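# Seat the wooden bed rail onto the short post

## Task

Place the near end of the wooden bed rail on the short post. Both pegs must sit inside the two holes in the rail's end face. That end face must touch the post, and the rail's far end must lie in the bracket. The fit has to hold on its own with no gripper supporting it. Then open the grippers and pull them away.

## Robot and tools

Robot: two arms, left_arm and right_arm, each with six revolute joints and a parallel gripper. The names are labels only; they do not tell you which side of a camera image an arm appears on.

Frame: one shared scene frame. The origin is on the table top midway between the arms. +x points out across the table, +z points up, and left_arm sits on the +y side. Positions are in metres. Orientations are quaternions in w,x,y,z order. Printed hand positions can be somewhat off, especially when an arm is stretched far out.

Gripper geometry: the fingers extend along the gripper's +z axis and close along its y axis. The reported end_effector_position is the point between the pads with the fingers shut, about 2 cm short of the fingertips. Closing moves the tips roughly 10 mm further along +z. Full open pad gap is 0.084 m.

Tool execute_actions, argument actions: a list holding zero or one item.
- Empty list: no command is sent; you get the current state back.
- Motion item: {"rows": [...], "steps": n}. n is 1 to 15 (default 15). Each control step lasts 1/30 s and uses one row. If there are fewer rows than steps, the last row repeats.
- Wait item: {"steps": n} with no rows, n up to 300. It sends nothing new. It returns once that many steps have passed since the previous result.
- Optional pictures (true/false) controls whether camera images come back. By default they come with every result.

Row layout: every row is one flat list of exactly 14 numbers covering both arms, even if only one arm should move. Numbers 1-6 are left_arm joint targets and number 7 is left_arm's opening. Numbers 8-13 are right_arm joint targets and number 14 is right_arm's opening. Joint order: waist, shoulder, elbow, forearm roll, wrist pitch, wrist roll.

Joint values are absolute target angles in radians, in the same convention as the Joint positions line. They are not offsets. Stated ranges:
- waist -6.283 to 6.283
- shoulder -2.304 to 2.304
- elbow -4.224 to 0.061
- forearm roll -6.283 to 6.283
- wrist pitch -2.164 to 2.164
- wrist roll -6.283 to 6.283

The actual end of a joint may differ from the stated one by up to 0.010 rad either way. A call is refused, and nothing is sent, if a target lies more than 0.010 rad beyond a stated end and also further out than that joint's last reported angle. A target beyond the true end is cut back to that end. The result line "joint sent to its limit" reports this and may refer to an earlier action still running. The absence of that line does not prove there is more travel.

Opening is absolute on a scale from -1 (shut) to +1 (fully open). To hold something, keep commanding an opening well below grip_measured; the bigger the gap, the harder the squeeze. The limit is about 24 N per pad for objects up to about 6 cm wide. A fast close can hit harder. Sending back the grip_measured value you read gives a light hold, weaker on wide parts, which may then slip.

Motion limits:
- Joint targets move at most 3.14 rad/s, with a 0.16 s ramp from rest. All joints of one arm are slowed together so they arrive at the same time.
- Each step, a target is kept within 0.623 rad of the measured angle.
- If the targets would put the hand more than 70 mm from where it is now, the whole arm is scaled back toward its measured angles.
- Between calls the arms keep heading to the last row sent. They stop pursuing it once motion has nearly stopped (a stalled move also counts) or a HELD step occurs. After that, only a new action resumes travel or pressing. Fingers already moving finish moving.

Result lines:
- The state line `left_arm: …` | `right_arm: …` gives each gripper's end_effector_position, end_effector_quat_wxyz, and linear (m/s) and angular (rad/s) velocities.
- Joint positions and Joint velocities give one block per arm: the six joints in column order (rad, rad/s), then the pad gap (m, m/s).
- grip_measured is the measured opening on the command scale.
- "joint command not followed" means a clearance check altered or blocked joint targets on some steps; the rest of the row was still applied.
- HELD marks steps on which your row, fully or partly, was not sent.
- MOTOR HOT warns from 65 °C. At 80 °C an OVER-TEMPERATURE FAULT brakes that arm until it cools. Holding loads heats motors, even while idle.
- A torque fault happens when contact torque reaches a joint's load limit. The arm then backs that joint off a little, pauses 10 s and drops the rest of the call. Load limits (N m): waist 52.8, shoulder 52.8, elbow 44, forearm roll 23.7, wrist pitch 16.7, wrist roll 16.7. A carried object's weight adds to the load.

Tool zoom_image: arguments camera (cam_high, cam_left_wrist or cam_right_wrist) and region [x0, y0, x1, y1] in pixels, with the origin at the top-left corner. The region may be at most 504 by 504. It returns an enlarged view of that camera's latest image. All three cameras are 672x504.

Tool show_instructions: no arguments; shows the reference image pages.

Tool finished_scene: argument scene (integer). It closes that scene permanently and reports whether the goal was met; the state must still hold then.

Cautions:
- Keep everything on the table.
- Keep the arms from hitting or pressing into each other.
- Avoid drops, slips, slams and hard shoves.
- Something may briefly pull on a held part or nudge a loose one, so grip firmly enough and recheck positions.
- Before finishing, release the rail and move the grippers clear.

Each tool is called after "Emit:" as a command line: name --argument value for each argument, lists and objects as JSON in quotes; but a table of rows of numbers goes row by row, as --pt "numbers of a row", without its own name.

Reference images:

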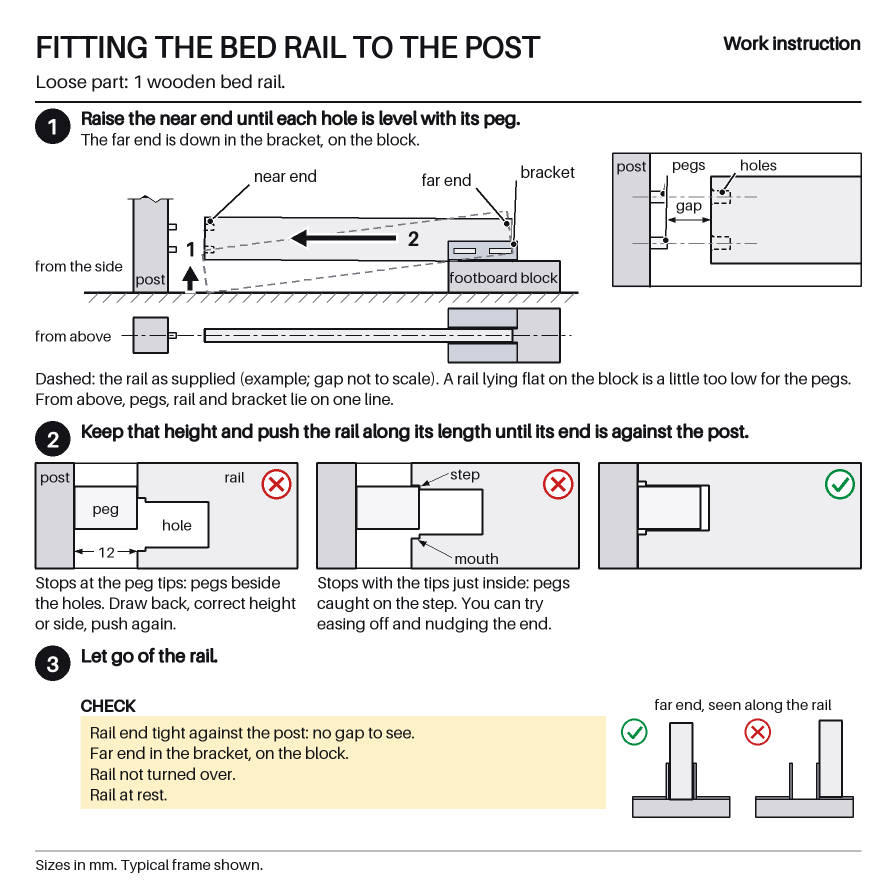

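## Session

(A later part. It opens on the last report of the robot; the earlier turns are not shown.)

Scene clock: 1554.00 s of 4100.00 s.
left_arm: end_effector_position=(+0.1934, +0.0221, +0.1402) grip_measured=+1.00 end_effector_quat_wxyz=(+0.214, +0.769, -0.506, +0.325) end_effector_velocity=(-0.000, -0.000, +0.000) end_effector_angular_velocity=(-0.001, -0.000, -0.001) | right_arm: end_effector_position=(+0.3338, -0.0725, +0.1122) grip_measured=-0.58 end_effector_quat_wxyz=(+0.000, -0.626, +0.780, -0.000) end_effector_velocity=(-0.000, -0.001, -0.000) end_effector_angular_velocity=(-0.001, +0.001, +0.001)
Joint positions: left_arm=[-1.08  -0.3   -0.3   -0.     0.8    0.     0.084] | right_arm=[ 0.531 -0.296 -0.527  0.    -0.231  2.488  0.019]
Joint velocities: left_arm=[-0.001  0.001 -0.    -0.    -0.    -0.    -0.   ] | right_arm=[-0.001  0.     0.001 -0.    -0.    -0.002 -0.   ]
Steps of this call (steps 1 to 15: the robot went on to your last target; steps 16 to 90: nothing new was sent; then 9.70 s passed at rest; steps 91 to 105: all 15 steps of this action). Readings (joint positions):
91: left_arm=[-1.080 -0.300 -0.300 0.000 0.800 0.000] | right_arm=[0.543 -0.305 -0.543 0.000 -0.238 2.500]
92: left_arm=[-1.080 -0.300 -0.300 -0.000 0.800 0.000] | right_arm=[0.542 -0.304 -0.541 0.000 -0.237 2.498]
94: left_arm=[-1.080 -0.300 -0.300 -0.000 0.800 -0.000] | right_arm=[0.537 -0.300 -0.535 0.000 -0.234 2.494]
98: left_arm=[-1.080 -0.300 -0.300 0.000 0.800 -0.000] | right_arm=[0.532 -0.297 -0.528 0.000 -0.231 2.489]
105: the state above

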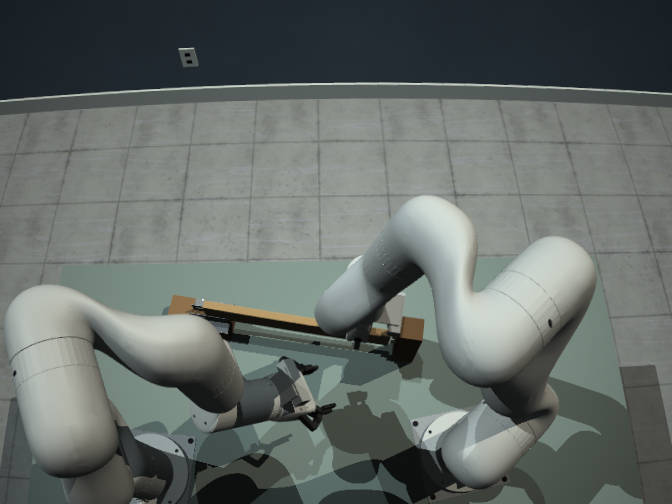

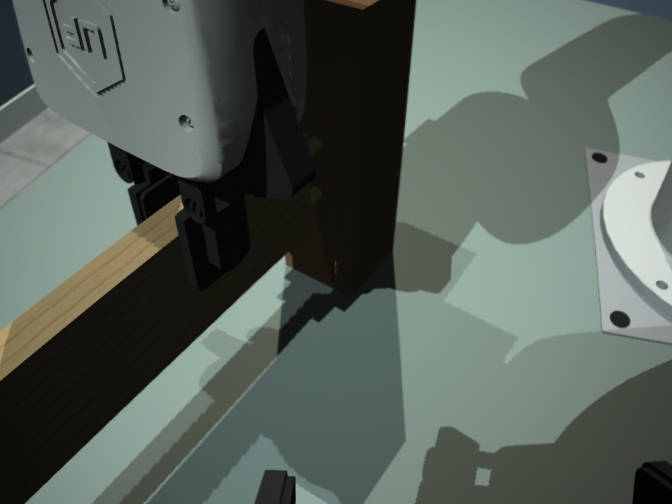

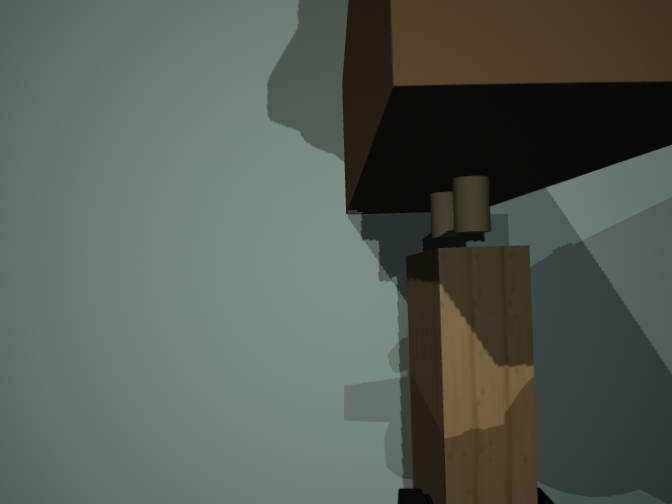

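Go on to contact.

Emit:
execute_actions --actions '[{"rows":[[-1.08,-0.3,-0.3,0,0.8,0,1,0.522,-0.289,-0.515,0,-0.226,2.479,-1]],"steps":15}]'

Emit:
execute_actions --actions '[{"rows":[[-1.08,-0.3,-0.3,0,0.8,0,1,0.516,-0.285,-0.507,0,-0.222,2.473,-1]],"steps":15}]'

Scene clock: 1559.17 s of 4100.00 s.
left_arm: end_effector_position=(+0.1934, +0.0221, +0.1402) grip_measured=+1.00 end_effector_quat_wxyz=(+0.214, +0.769, -0.506, +0.325) end_effector_velocity=(-0.000, -0.001, +0.001) end_effector_angular_velocity=(-0.001, -0.001, -0.002) | right_arm: end_effector_position=(+0.3331, -0.0770, +0.1120) grip_measured=-0.58 end_effector_quat_wxyz=(+0.002, -0.626, +0.780, +0.000) end_effector_velocity=(-0.000, -0.001, -0.000) end_effector_angular_velocity=(-0.001, +0.001, -0.000)
Joint positions: left_arm=[-1.08  -0.3   -0.3   -0.     0.8   -0.     0.084] | right_arm=[ 0.523 -0.289 -0.516  0.    -0.224  2.479  0.019]
Joint velocities: left_arm=[-0.001  0.001  0.     0.001  0.     0.     0.   ] | right_arm=[-0.001  0.     0.001 -0.    -0.001 -0.001  0.   ]
Steps of this call (steps 1 to 15: the robot went on to your last target; steps 16 to 90: nothing new was sent; then 1.67 s passed at rest; steps 91 to 105: all 15 steps of this action). Readings (joint positions):
91: left_arm=[-1.080 -0.300 -0.300 0.000 0.800 0.000] | right_arm=[0.531 -0.296 -0.527 0.000 -0.231 2.488]
92: left_arm=[-1.080 -0.300 -0.300 -0.000 0.800 -0.000] | right_arm=[0.530 -0.295 -0.526 0.000 -0.230 2.487]
94: left_arm=[-1.080 -0.300 -0.300 0.000 0.800 0.000] | right_arm=[0.526 -0.292 -0.521 0.000 -0.228 2.483]
98: left_arm=[-1.080 -0.300 -0.300 0.000 0.800 0.000] | right_arm=[0.523 -0.290 -0.517 0.000 -0.225 2.480]
105: the state above

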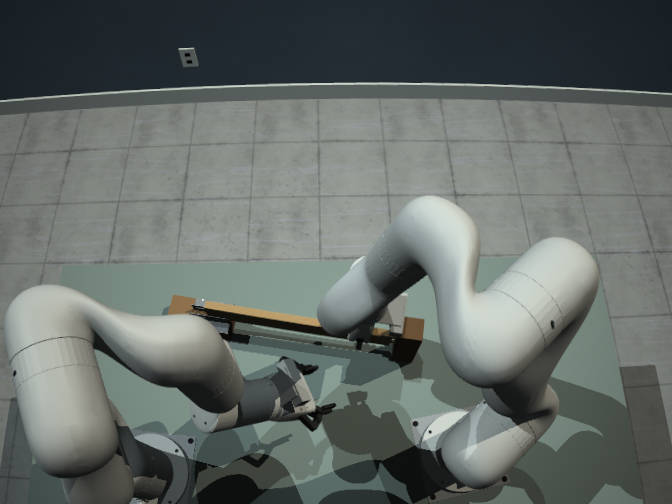

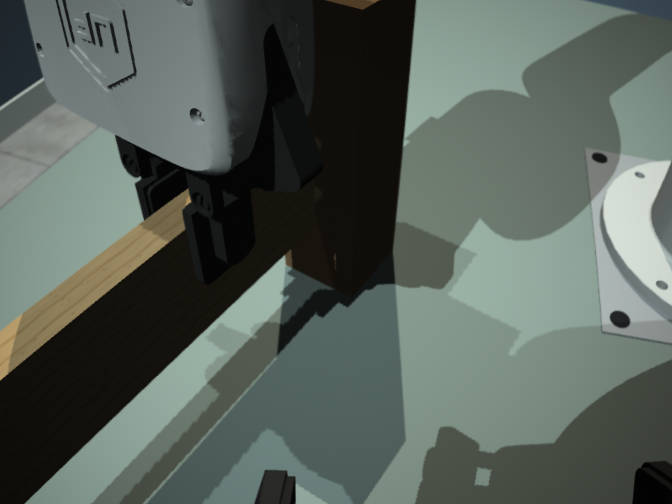

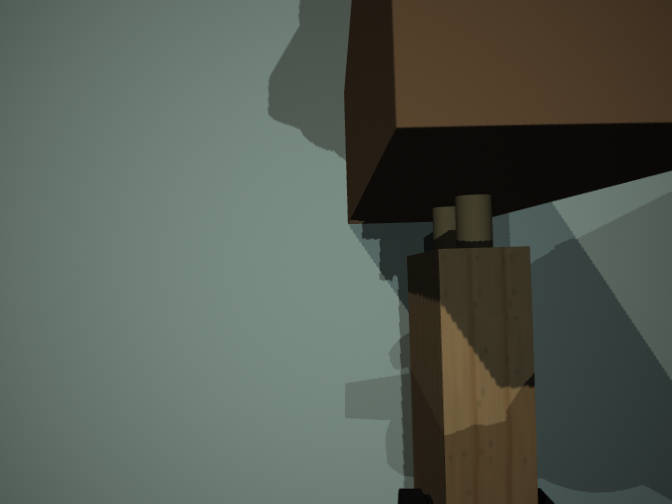

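Scene clock: 1559.67 s of 4100.00 s.
left_arm: end_effector_position=(+0.1934, +0.0221, +0.1402) grip_measured=+1.00 end_effector_quat_wxyz=(+0.214, +0.769, -0.506, +0.325) end_effector_velocity=(-0.001, -0.000, +0.000) end_effector_angular_velocity=(-0.000, +0.000, -0.002) | right_arm: end_effector_position=(+0.3323, -0.0807, +0.1116) grip_measured=-0.58 end_effector_quat_wxyz=(+0.002, -0.626, +0.780, +0.000) end_effector_velocity=(-0.000, -0.001, -0.001) end_effector_angular_velocity=(+0.001, -0.001, +0.002)
Joint positions: left_arm=[-1.08  -0.3   -0.3    0.     0.8    0.     0.084] | right_arm=[ 0.516 -0.285 -0.508 -0.    -0.22   2.473  0.019]
Joint velocities: left_arm=[-0.001  0.     0.     0.001  0.    -0.    -0.   ] | right_arm=[-0.001 -0.     0.003 -0.001  0.004 -0.003 -0.   ]
Steps of this call (steps 1 to 15: all 15 steps of this action). Readings (joint positions):
1: left_arm=[-1.080 -0.300 -0.300 0.000 0.800 -0.000] | right_arm=[0.523 -0.289 -0.516 0.000 -0.224 2.479]
2: left_arm=[-1.080 -0.300 -0.300 -0.000 0.800 -0.000] | right_arm=[0.522 -0.288 -0.515 0.000 -0.223 2.478]
4: left_arm=[-1.080 -0.300 -0.300 -0.000 0.800 0.000] | right_arm=[0.520 -0.286 -0.512 0.000 -0.221 2.476]
8: left_arm=[-1.080 -0.300 -0.300 0.000 0.800 0.000] | right_arm=[0.517 -0.285 -0.509 0.000 -0.220 2.474]
15: the state above

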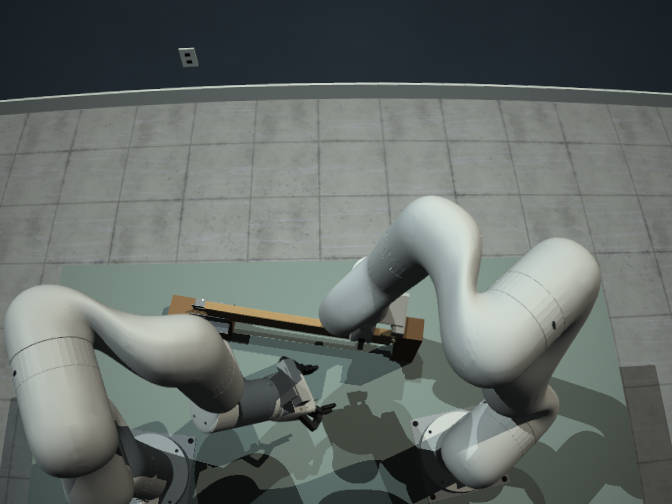

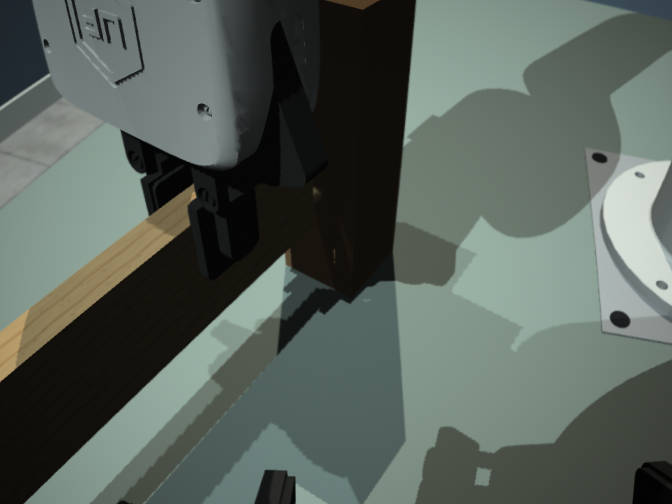

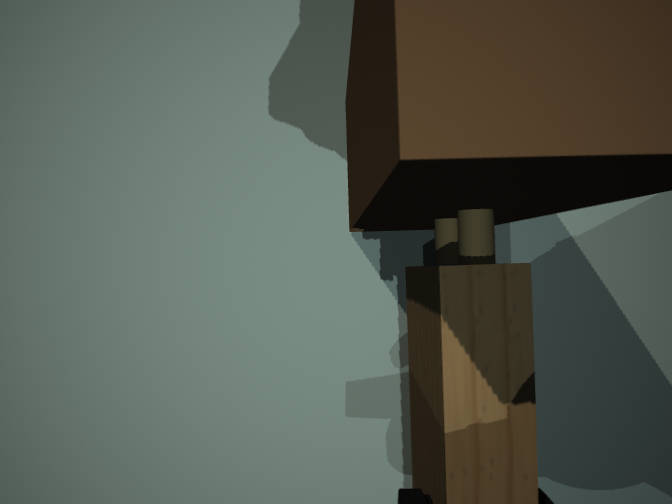

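Emit:
execute_actions --actions '[{"rows":[[-1.08,-0.3,-0.3,0,0.8,0,1,0.517,-0.284,-0.509,0,-0.224,2.474,-1],[-1.08,-0.3,-0.3,0,0.8,0,1,0.517,-0.284,-0.509,0,-0.224,2.474,-1],[-1.08,-0.3,-0.3,0,0.8,0,1,0.517,-0.282,-0.509,0,-0.226,2.474,-1],[-1.08,-0.3,-0.3,0,0.8,0,1,0.517,-0.282,-0.509,0,-0.226,2.474,-1],[-1.08,-0.3,-0.3,0,0.8,0,1,0.517,-0.280,-0.509,0,-0.228,2.474,-1],[-1.08,-0.3,-0.3,0,0.8,0,1,0.517,-0.280,-0.509,0,-0.228,2.474,-1],[-1.08,-0.3,-0.3,0,0.8,0,1,0.517,-0.278,-0.509,0,-0.230,2.474,-1],[-1.08,-0.3,-0.3,0,0.8,0,1,0.517,-0.278,-0.509,0,-0.230,2.474,-1],[-1.08,-0.3,-0.3,0,0.8,0,1,0.517,-0.276,-0.509,0,-0.232,2.474,-1],[-1.08,-0.3,-0.3,0,0.8,0,1,0.517,-0.276,-0.509,0,-0.232,2.474,-1],[-1.08,-0.3,-0.3,0,0.8,0,1,0.517,-0.274,-0.509,0,-0.234,2.474,-1]],"steps":15}]'

Emit:
zoom_image --camera "cam_right_wrist" --region '[390,170,570,310]'

Scene clock: 1578.33 s of 4100.00 s.
left_arm: end_effector_position=(+0.1934, +0.0221, +0.1402) grip_measured=+1.00 end_effector_quat_wxyz=(+0.214, +0.769, -0.506, +0.325) end_effector_velocity=(+0.001, +0.000, +0.000) end_effector_angular_velocity=(-0.001, -0.000, +0.002) | right_arm: end_effector_position=(+0.3320, -0.0805, +0.1150) grip_measured=-0.58 end_effector_quat_wxyz=(+0.001, -0.626, +0.780, -0.000) end_effector_velocity=(-0.000, +0.001, +0.006) end_effector_angular_velocity=(-0.002, +0.003, +0.002)
Joint positions: left_arm=[-1.08  -0.3   -0.3    0.     0.8   -0.     0.084] | right_arm=[ 0.517 -0.275 -0.508 -0.    -0.231  2.474  0.019]
Joint velocities: left_arm=[ 0.001  0.    -0.    -0.001  0.    -0.    -0.   ] | right_arm=[ 0.001  0.014 -0.003  0.001 -0.02  -0.001 -0.   ]
Steps of this call (steps 1 to 15: the robot went on to your last target; steps 16 to 90: nothing new was sent; then 15.17 s passed at rest; steps 91 to 105: all 15 steps of this action). Readings (joint positions):
91: left_arm=[-1.080 -0.300 -0.300 -0.000 0.800 0.000] | right_arm=[0.516 -0.285 -0.508 -0.000 -0.219 2.473]
92: left_arm=[-1.080 -0.300 -0.300 -0.000 0.800 0.000] | right_arm=[0.516 -0.285 -0.508 -0.000 -0.220 2.473]
94: left_arm=[-1.080 -0.300 -0.300 -0.000 0.800 0.000] | right_arm=[0.516 -0.285 -0.508 -0.000 -0.220 2.474]
98: left_arm=[-1.080 -0.300 -0.300 -0.000 0.800 0.000] | right_arm=[0.517 -0.282 -0.508 -0.000 -0.223 2.474]
105: the state above

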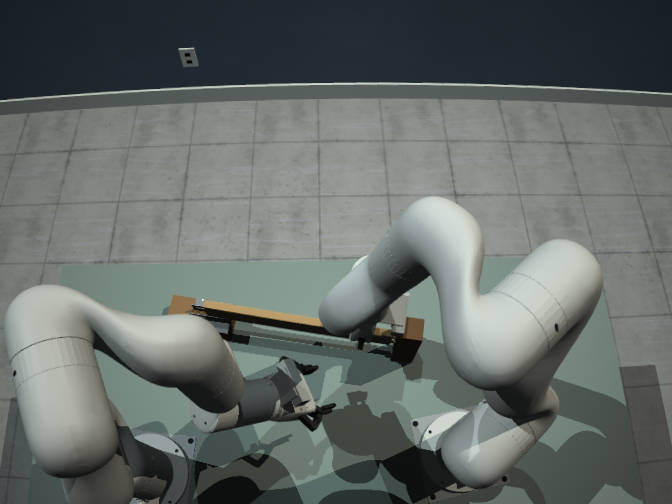

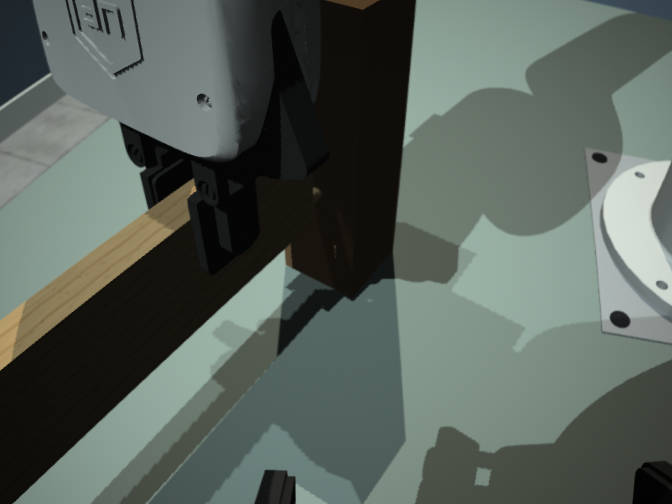

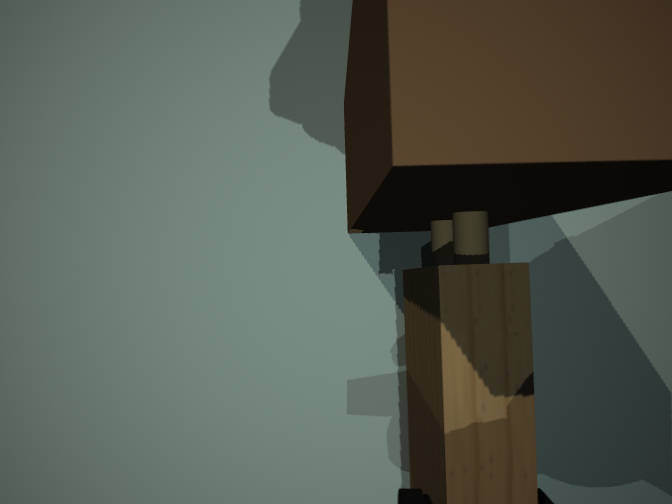

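Region (390, 170, 570, 310) of cam_right_wrist's 672x504 image, scaled by 2.800, with more detail than that image has.

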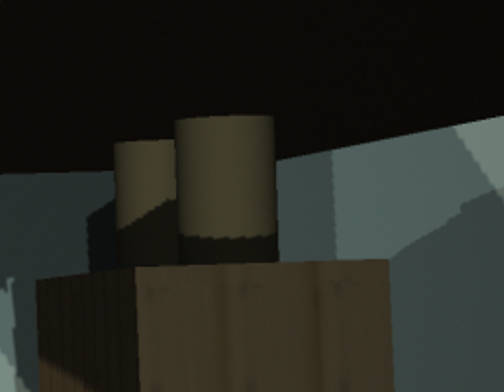

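Emit:
execute_actions --actions '[{"rows":[[-1.08,-0.3,-0.3,0,0.8,0,1,0.519,-0.273,-0.508,0,-0.234,2.476,-1],[-1.08,-0.3,-0.3,0,0.8,0,1,0.519,-0.273,-0.508,0,-0.234,2.476,-1],[-1.08,-0.3,-0.3,0,0.8,0,1,0.519,-0.273,-0.507,0,-0.234,2.476,-1],[-1.08,-0.3,-0.3,0,0.8,0,1,0.519,-0.272,-0.507,0,-0.234,2.476,-1],[-1.08,-0.3,-0.3,0,0.8,0,1,0.519,-0.272,-0.506,0,-0.233,2.476,-1],[-1.08,-0.3,-0.3,0,0.8,0,1,0.518,-0.271,-0.504,0,-0.233,2.475,-1],[-1.08,-0.3,-0.3,0,0.8,0,1,0.518,-0.271,-0.504,0,-0.233,2.475,-1],[-1.08,-0.3,-0.3,0,0.8,0,1,0.517,-0.270,-0.502,0,-0.232,2.474,-1]],"steps":15}]'

Emit:
zoom_image --camera "cam_right_wrist" --region '[390,170,570,310]'

Scene clock: 1596.43 s of 4100.00 s.
left_arm: end_effector_position=(+0.1934, +0.0221, +0.1402) grip_measured=+1.00 end_effector_quat_wxyz=(+0.214, +0.769, -0.506, +0.325) end_effector_velocity=(-0.000, +0.001, -0.001) end_effector_angular_velocity=(+0.002, +0.001, +0.001) | right_arm: end_effector_position=(+0.3313, -0.0807, +0.1157) grip_measured=-0.58 end_effector_quat_wxyz=(+0.003, -0.626, +0.780, +0.000) end_effector_velocity=(+0.000, -0.000, -0.000) end_effector_angular_velocity=(+0.004, -0.005, -0.001)
Joint positions: left_arm=[-1.08  -0.3   -0.3    0.     0.8   -0.     0.084] | right_arm=[ 0.518 -0.27  -0.504  0.    -0.227  2.474  0.019]
Joint velocities: left_arm=[-0.    -0.002  0.    -0.001 -0.     0.     0.   ] | right_arm=[-0.001  0.002  0.004  0.     0.008 -0.001  0.   ]
Steps of this call (steps 1 to 15: the robot went on to your last target; steps 16 to 90: nothing new was sent; then 14.60 s passed at rest; steps 91 to 105: all 15 steps of this action). Readings (joint positions):
91: left_arm=[-1.080 -0.300 -0.300 -0.000 0.800 0.000] | right_arm=[0.517 -0.274 -0.509 -0.000 -0.233 2.474]
92: left_arm=[-1.080 -0.300 -0.300 0.000 0.800 -0.000] | right_arm=[0.517 -0.274 -0.509 -0.000 -0.233 2.474]
94: left_arm=[-1.080 -0.300 -0.300 -0.000 0.800 -0.000] | right_arm=[0.518 -0.273 -0.509 -0.000 -0.234 2.475]
98: left_arm=[-1.080 -0.300 -0.300 -0.000 0.800 -0.000] | right_arm=[0.518 -0.272 -0.507 -0.000 -0.232 2.475]
105: the state above

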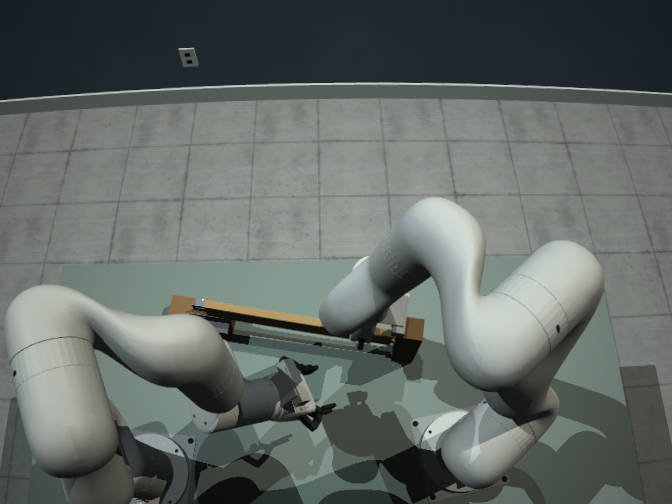

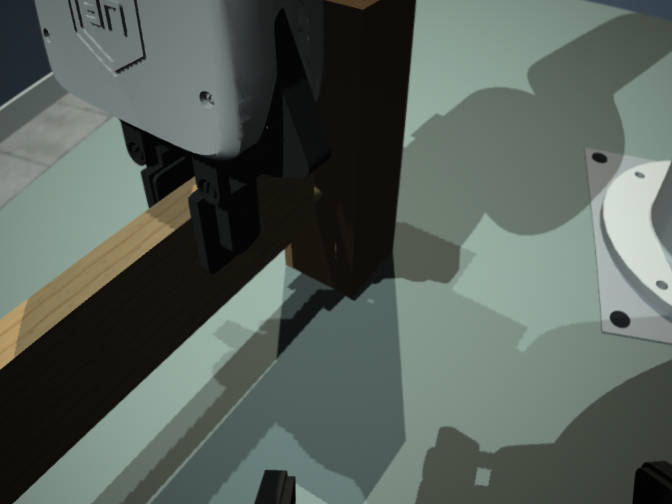

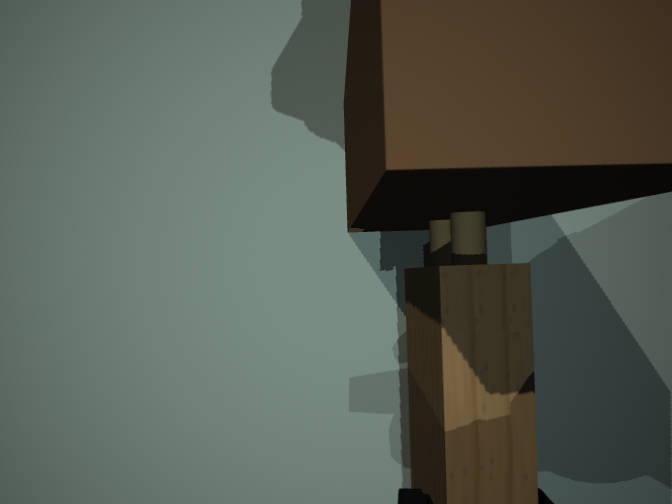

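Region (390, 170, 570, 310) of cam_right_wrist's 672x504 image, scaled by 2.800, with more detail than that image has.

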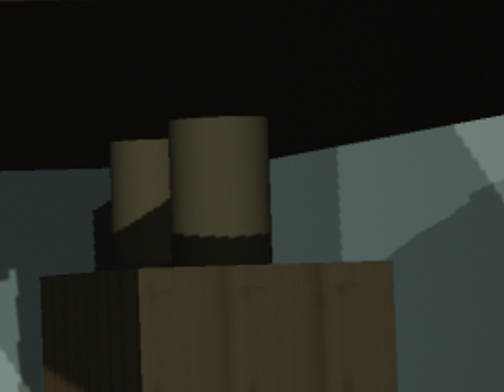

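Emit:
execute_actions --actions '[{"rows":[[-1.08,-0.3,-0.3,0,0.8,0,1,0.518,-0.272,-0.504,0,-0.230,2.475,-1],[-1.08,-0.3,-0.3,0,0.8,0,1,0.518,-0.274,-0.504,0,-0.228,2.475,-1],[-1.08,-0.3,-0.3,0,0.8,0,1,0.518,-0.276,-0.504,0,-0.226,2.475,-1],[-1.08,-0.3,-0.3,0,0.8,0,1,0.518,-0.277,-0.504,0,-0.225,2.475,-1],[-1.08,-0.3,-0.3,0,0.8,0,1,0.518,-0.278,-0.504,0,-0.224,2.475,-1],[-1.08,-0.3,-0.3,0,0.8,0,1,0.518,-0.279,-0.504,0,-0.223,2.475,-1],[-1.08,-0.3,-0.3,0,0.8,0,1,0.518,-0.280,-0.504,0,-0.222,2.475,-1],[-1.08,-0.3,-0.3,0,0.8,0,1,0.518,-0.281,-0.504,0,-0.221,2.475,-1],[-1.08,-0.3,-0.3,0,0.8,0,1,0.518,-0.282,-0.504,0,-0.220,2.475,-1],[-1.08,-0.3,-0.3,0,0.8,0,1,0.518,-0.283,-0.504,0,-0.219,2.475,-1],[-1.08,-0.3,-0.3,0,0.8,0,1,0.518,-0.284,-0.504,0,-0.218,2.475,-1],[-1.08,-0.3,-0.3,0,0.8,0,1,0.518,-0.285,-0.504,0,-0.217,2.475,-1],[-1.08,-0.3,-0.3,0,0.8,0,1,0.518,-0.286,-0.504,0,-0.216,2.475,-1],[-1.08,-0.3,-0.3,0,0.8,0,1,0.518,-0.287,-0.504,0,-0.215,2.475,-1],[-1.08,-0.3,-0.3,0,0.8,0,1,0.518,-0.288,-0.504,0,-0.214,2.475,-1]],"steps":15}]'

Emit:
zoom_image --camera "cam_right_wrist" --region '[390,170,570,310]'

Scene clock: 1622.93 s of 4100.00 s.
left_arm: end_effector_position=(+0.1934, +0.0221, +0.1402) grip_measured=+1.00 end_effector_quat_wxyz=(+0.214, +0.769, -0.506, +0.325) end_effector_velocity=(+0.000, +0.000, -0.000) end_effector_angular_velocity=(+0.000, +0.000, -0.000) | right_arm: end_effector_position=(+0.3312, -0.0808, +0.1112) grip_measured=-0.58 end_effector_quat_wxyz=(+0.002, -0.626, +0.780, -0.000) end_effector_velocity=(-0.002, -0.001, -0.011) end_effector_angular_velocity=(-0.003, +0.004, +0.001)
Joint positions: left_arm=[-1.08  -0.3   -0.3   -0.     0.8   -0.     0.084] | right_arm=[ 0.518 -0.284 -0.505 -0.    -0.217  2.475  0.019]
Joint velocities: left_arm=[ 0.    -0.    -0.     0.001 -0.    -0.     0.   ] | right_arm=[ 0.002 -0.032  0.001  0.001  0.028 -0.    -0.   ]
Steps of this call (steps 1 to 15: the robot went on to your last target; steps 16 to 90: nothing new was sent; then 23.00 s passed at rest; steps 91 to 105: all 15 steps of this action). Readings (joint positions):
91: left_arm=[-1.080 -0.300 -0.300 0.000 0.800 0.000] | right_arm=[0.517 -0.270 -0.504 -0.000 -0.227 2.474]
92: left_arm=[-1.080 -0.300 -0.300 0.000 0.800 -0.000] | right_arm=[0.517 -0.270 -0.504 -0.000 -0.227 2.474]
94: left_arm=[-1.080 -0.300 -0.300 -0.000 0.800 0.000] | right_arm=[0.517 -0.272 -0.505 -0.000 -0.226 2.475]
98: left_arm=[-1.080 -0.300 -0.300 0.000 0.800 -0.000] | right_arm=[0.517 -0.277 -0.505 -0.000 -0.223 2.475]
105: the state above

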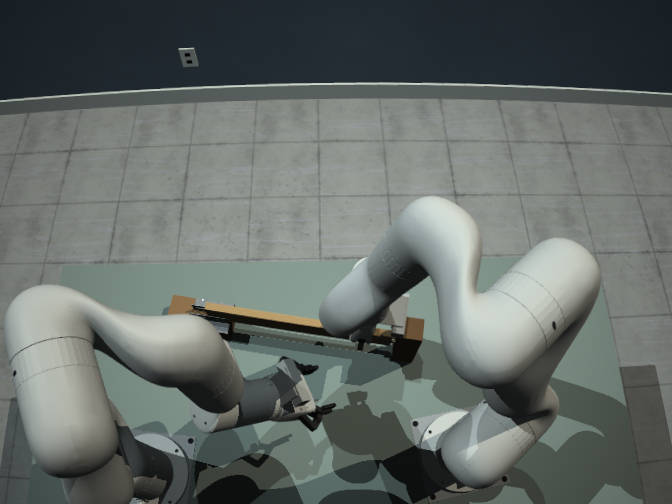

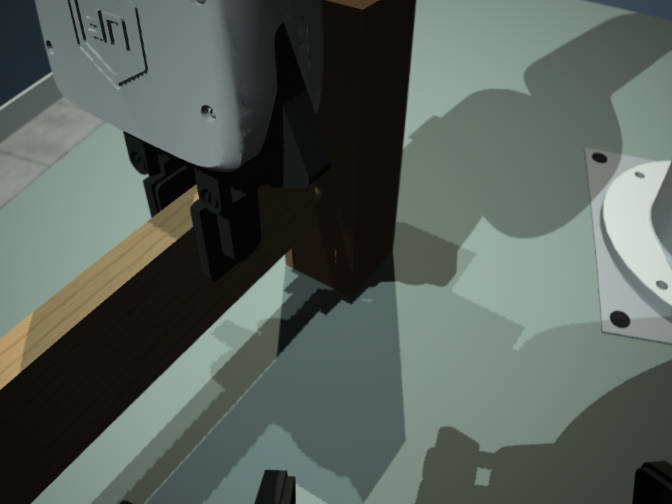

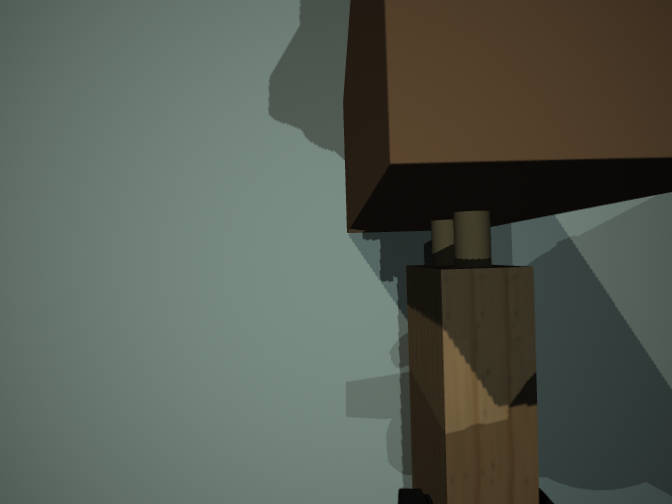

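Region (390, 170, 570, 310) of cam_right_wrist's 672x504 image, scaled by 2.800, with more detail than that image has.

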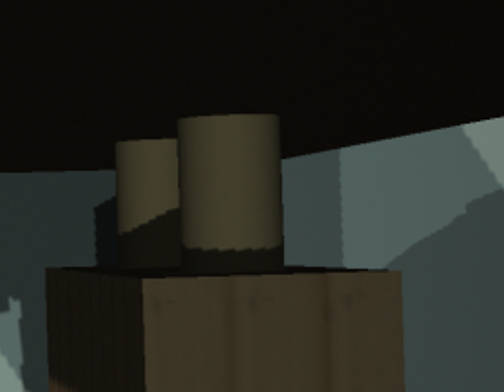

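Emit:
execute_actions --actions '[{"rows":[[-1.08,-0.3,-0.3,0,0.8,0,1,0.523,-0.299,-0.510,0,-0.209,2.480,-1],[-1.08,-0.3,-0.3,0,0.8,0,1,0.523,-0.299,-0.510,0,-0.209,2.480,-1],[-1.08,-0.3,-0.3,0,0.8,0,1,0.523,-0.299,-0.510,0,-0.209,2.480,-1],[-1.08,-0.3,-0.3,0,0.8,0,1,0.523,-0.299,-0.510,0,-0.209,2.480,-1],[-1.08,-0.3,-0.3,0,0.8,0,1,0.523,-0.296,-0.510,0,-0.212,2.480,-1],[-1.08,-0.3,-0.3,0,0.8,0,1,0.523,-0.296,-0.510,0,-0.212,2.480,-1],[-1.08,-0.3,-0.3,0,0.8,0,1,0.523,-0.296,-0.510,0,-0.212,2.480,-1],[-1.08,-0.3,-0.3,0,0.8,0,1,0.515,-0.290,-0.500,0,-0.208,2.472,-1]],"steps":15}]' --pictures false

Emit:
execute_actions --actions '[{"rows":[[-1.08,-0.3,-0.3,0,0.8,0,1,0.523,-0.293,-0.510,0,-0.215,2.480,-1],[-1.08,-0.3,-0.3,0,0.8,0,1,0.523,-0.293,-0.510,0,-0.215,2.480,-1],[-1.08,-0.3,-0.3,0,0.8,0,1,0.523,-0.293,-0.510,0,-0.215,2.480,-1],[-1.08,-0.3,-0.3,0,0.8,0,1,0.523,-0.293,-0.510,0,-0.215,2.480,-1],[-1.08,-0.3,-0.3,0,0.8,0,1,0.523,-0.293,-0.510,0,-0.215,2.480,-1],[-1.08,-0.3,-0.3,0,0.8,0,1,0.523,-0.293,-0.510,0,-0.215,2.480,-1],[-1.08,-0.3,-0.3,0,0.8,0,1,0.523,-0.293,-0.510,0,-0.215,2.480,-1],[-1.08,-0.3,-0.3,0,0.8,0,1,0.515,-0.287,-0.500,0,-0.211,2.472,-1]],"steps":15}]' --pictures false

Emit:
execute_actions --actions '[{"rows":[[-1.08,-0.3,-0.3,0,0.8,0,1,0.523,-0.290,-0.510,0,-0.218,2.480,-1],[-1.08,-0.3,-0.3,0,0.8,0,1,0.523,-0.290,-0.510,0,-0.218,2.480,-1],[-1.08,-0.3,-0.3,0,0.8,0,1,0.523,-0.290,-0.510,0,-0.218,2.480,-1],[-1.08,-0.3,-0.3,0,0.8,0,1,0.523,-0.290,-0.510,0,-0.218,2.480,-1],[-1.08,-0.3,-0.3,0,0.8,0,1,0.523,-0.290,-0.510,0,-0.218,2.480,-1],[-1.08,-0.3,-0.3,0,0.8,0,1,0.523,-0.290,-0.510,0,-0.218,2.480,-1],[-1.08,-0.3,-0.3,0,0.8,0,1,0.523,-0.290,-0.510,0,-0.218,2.480,-1],[-1.08,-0.3,-0.3,0,0.8,0,1,0.515,-0.284,-0.500,0,-0.214,2.472,-1]],"steps":15}]' --pictures false

Emit:
execute_actions --actions '[{"rows":[[-1.08,-0.3,-0.3,0,0.8,0,1,0.523,-0.287,-0.510,0,-0.221,2.480,-1],[-1.08,-0.3,-0.3,0,0.8,0,1,0.523,-0.287,-0.510,0,-0.221,2.480,-1],[-1.08,-0.3,-0.3,0,0.8,0,1,0.523,-0.287,-0.510,0,-0.221,2.480,-1],[-1.08,-0.3,-0.3,0,0.8,0,1,0.523,-0.287,-0.510,0,-0.221,2.480,-1],[-1.08,-0.3,-0.3,0,0.8,0,1,0.523,-0.287,-0.510,0,-0.221,2.480,-1],[-1.08,-0.3,-0.3,0,0.8,0,1,0.523,-0.287,-0.510,0,-0.221,2.480,-1],[-1.08,-0.3,-0.3,0,0.8,0,1,0.523,-0.287,-0.510,0,-0.221,2.480,-1],[-1.08,-0.3,-0.3,0,0.8,0,1,0.515,-0.281,-0.500,0,-0.217,2.472,-1]],"steps":15}]'

Scene clock: 1670.97 s of 4100.00 s.
left_arm: end_effector_position=(+0.1934, +0.0221, +0.1402) grip_measured=+1.00 end_effector_quat_wxyz=(+0.214, +0.769, -0.506, +0.325) end_effector_velocity=(-0.001, -0.000, -0.000) end_effector_angular_velocity=(+0.000, -0.000, -0.002) | right_arm: end_effector_position=(+0.3298, -0.0820, +0.1077) grip_measured=-0.58 end_effector_quat_wxyz=(+0.002, -0.626, +0.780, +0.000) end_effector_velocity=(+0.001, -0.003, +0.001) end_effector_angular_velocity=(+0.003, -0.004, -0.001)
Joint positions: left_arm=[-1.08  -0.3   -0.3    0.     0.8   -0.     0.084] | right_arm=[ 0.517 -0.291 -0.501  0.001 -0.206  2.473  0.019]
Joint velocities: left_arm=[-0.001 -0.     0.     0.001  0.     0.     0.   ] | right_arm=[-0.008  0.008  0.007  0.001  0.004 -0.008  0.001]
Steps of this call (steps 1 to 15: the robot went on to your last target; steps 16 to 90: nothing new was sent; then 44.53 s passed at rest; steps 91 to 105: all 15 steps of this action). Readings (joint positions):
91: left_arm=[-1.080 -0.300 -0.300 0.000 0.800 0.000] | right_arm=[0.518 -0.288 -0.505 -0.000 -0.213 2.475]
92: left_arm=[-1.080 -0.300 -0.300 -0.000 0.800 -0.000] | right_arm=[0.519 -0.289 -0.506 -0.000 -0.213 2.476]
94: left_arm=[-1.080 -0.300 -0.300 -0.000 0.800 -0.000] | right_arm=[0.520 -0.295 -0.506 -0.000 -0.214 2.478]
98: left_arm=[-1.080 -0.300 -0.300 0.000 0.800 0.000] | right_arm=[0.521 -0.297 -0.507 -0.001 -0.215 2.479]
105: the state above

Scene clock: 1671.47 s of 4100.00 s.
left_arm: end_effector_position=(+0.1934, +0.0221, +0.1402) grip_measured=+1.00 end_effector_quat_wxyz=(+0.214, +0.769, -0.506, +0.325) end_effector_velocity=(+0.000, -0.000, +0.000) end_effector_angular_velocity=(-0.001, -0.001, +0.000) | right_arm: end_effector_position=(+0.3303, -0.0819, +0.1091) grip_measured=-0.58 end_effector_quat_wxyz=(+0.002, -0.626, +0.780, +0.000) end_effector_velocity=(-0.000, -0.002, -0.000) end_effector_angular_velocity=(+0.005, -0.005, +0.003)
Joint positions: left_arm=[-1.08  -0.3   -0.3   -0.     0.8   -0.     0.084] | right_arm=[ 0.517 -0.287 -0.502  0.    -0.21   2.473  0.019]
Joint velocities: left_arm=[ 0.001  0.001  0.     0.001  0.001 -0.     0.   ] | right_arm=[-0.005  0.005  0.009  0.001  0.011 -0.009  0.   ]
Steps of this call (steps 1 to 15: all 15 steps of this action). Readings (joint positions):
1: left_arm=[-1.080 -0.300 -0.300 0.000 0.800 0.000] | right_arm=[0.517 -0.291 -0.501 0.001 -0.206 2.473]
2: left_arm=[-1.080 -0.300 -0.300 0.000 0.800 0.000] | right_arm=[0.518 -0.291 -0.502 0.001 -0.208 2.474]
4: left_arm=[-1.080 -0.300 -0.300 0.000 0.800 0.000] | right_arm=[0.519 -0.292 -0.505 -0.000 -0.214 2.477]
8: left_arm=[-1.080 -0.300 -0.300 0.000 0.800 0.000] | right_arm=[0.521 -0.293 -0.507 -0.001 -0.218 2.479]
15: the state above

Scene clock: 1671.97 s of 4100.00 s.
left_arm: end_effector_position=(+0.1934, +0.0221, +0.1402) grip_measured=+1.00 end_effector_quat_wxyz=(+0.214, +0.769, -0.506, +0.325) end_effector_velocity=(+0.000, -0.000, +0.000) end_effector_angular_velocity=(-0.000, -0.000, +0.001) | right_arm: end_effector_position=(+0.3303, -0.0819, +0.1101) grip_measured=-0.58 end_effector_quat_wxyz=(+0.002, -0.626, +0.780, +0.000) end_effector_velocity=(+0.000, -0.002, -0.000) end_effector_angular_velocity=(+0.006, -0.007, +0.003)
Joint positions: left_arm=[-1.08  -0.3   -0.3    0.     0.8   -0.     0.084] | right_arm=[ 0.517 -0.285 -0.501  0.001 -0.212  2.473  0.019]
Joint velocities: left_arm=[ 0.     0.001 -0.001 -0.001 -0.001 -0.    -0.   ] | right_arm=[-0.004  0.005  0.008  0.002  0.011 -0.009  0.   ]
Steps of this call (steps 1 to 15: all 15 steps of this action). Readings (joint positions):
1: left_arm=[-1.080 -0.300 -0.300 0.000 0.800 0.000] | right_arm=[0.517 -0.287 -0.501 0.000 -0.210 2.473]
2: left_arm=[-1.080 -0.300 -0.300 0.000 0.800 -0.000] | right_arm=[0.517 -0.288 -0.502 0.000 -0.211 2.474]
4: left_arm=[-1.080 -0.300 -0.300 -0.000 0.800 0.000] | right_arm=[0.519 -0.289 -0.505 -0.000 -0.216 2.476]
8: left_arm=[-1.080 -0.300 -0.300 -0.000 0.800 -0.000] | right_arm=[0.521 -0.290 -0.508 -0.001 -0.219 2.479]
15: the state above

Scene clock: 1672.47 s of 4100.00 s.
left_arm: end_effector_position=(+0.1934, +0.0221, +0.1402) grip_measured=+1.00 end_effector_quat_wxyz=(+0.214, +0.769, -0.506, +0.325) end_effector_velocity=(-0.000, -0.000, -0.000) end_effector_angular_velocity=(-0.000, -0.000, -0.000) | right_arm: end_effector_position=(+0.3311, -0.0810, +0.1117) grip_measured=-0.58 end_effector_quat_wxyz=(+0.003, -0.626, +0.780, +0.000) end_effector_velocity=(+0.003, -0.003, +0.001) end_effector_angular_velocity=(+0.008, -0.011, -0.002)
Joint positions: left_arm=[-1.08  -0.3   -0.3    0.     0.8   -0.     0.084] | right_arm=[ 0.517 -0.281 -0.503  0.001 -0.215  2.473  0.019]
Joint velocities: left_arm=[-0. -0. -0. -0.  0.  0. -0.] | right_arm=[-0.012  0.006  0.006 -0.001  0.014 -0.009  0.001]
Steps of this call (steps 1 to 15: all 15 steps of this action). Readings (joint positions):
1: left_arm=[-1.080 -0.300 -0.300 0.000 0.800 0.000] | right_arm=[0.517 -0.284 -0.501 0.001 -0.212 2.473]
2: left_arm=[-1.080 -0.300 -0.300 -0.000 0.800 0.000] | right_arm=[0.517 -0.285 -0.502 0.000 -0.214 2.474]
4: left_arm=[-1.080 -0.300 -0.300 -0.000 0.800 -0.000] | right_arm=[0.519 -0.286 -0.505 -0.000 -0.219 2.476]
8: left_arm=[-1.080 -0.300 -0.300 -0.000 0.800 0.000] | right_arm=[0.521 -0.287 -0.508 -0.001 -0.222 2.479]
15: the state above

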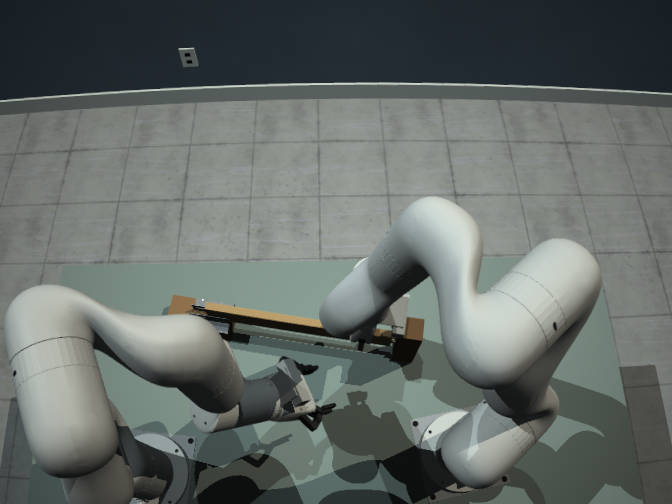

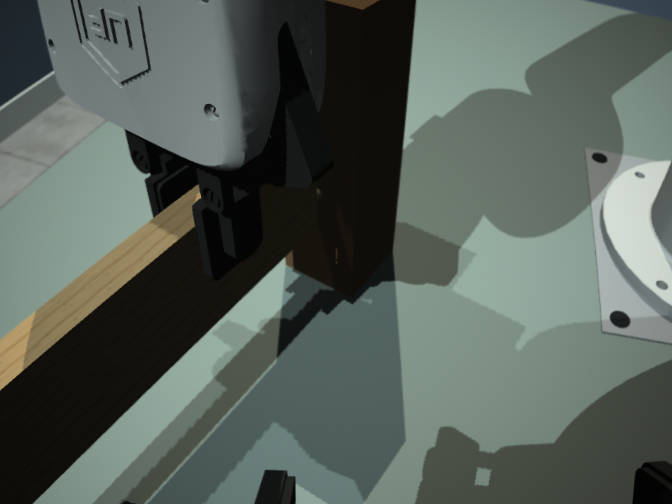

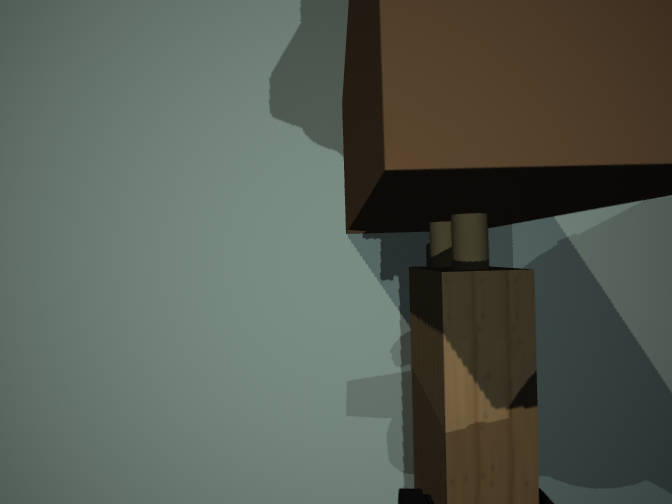

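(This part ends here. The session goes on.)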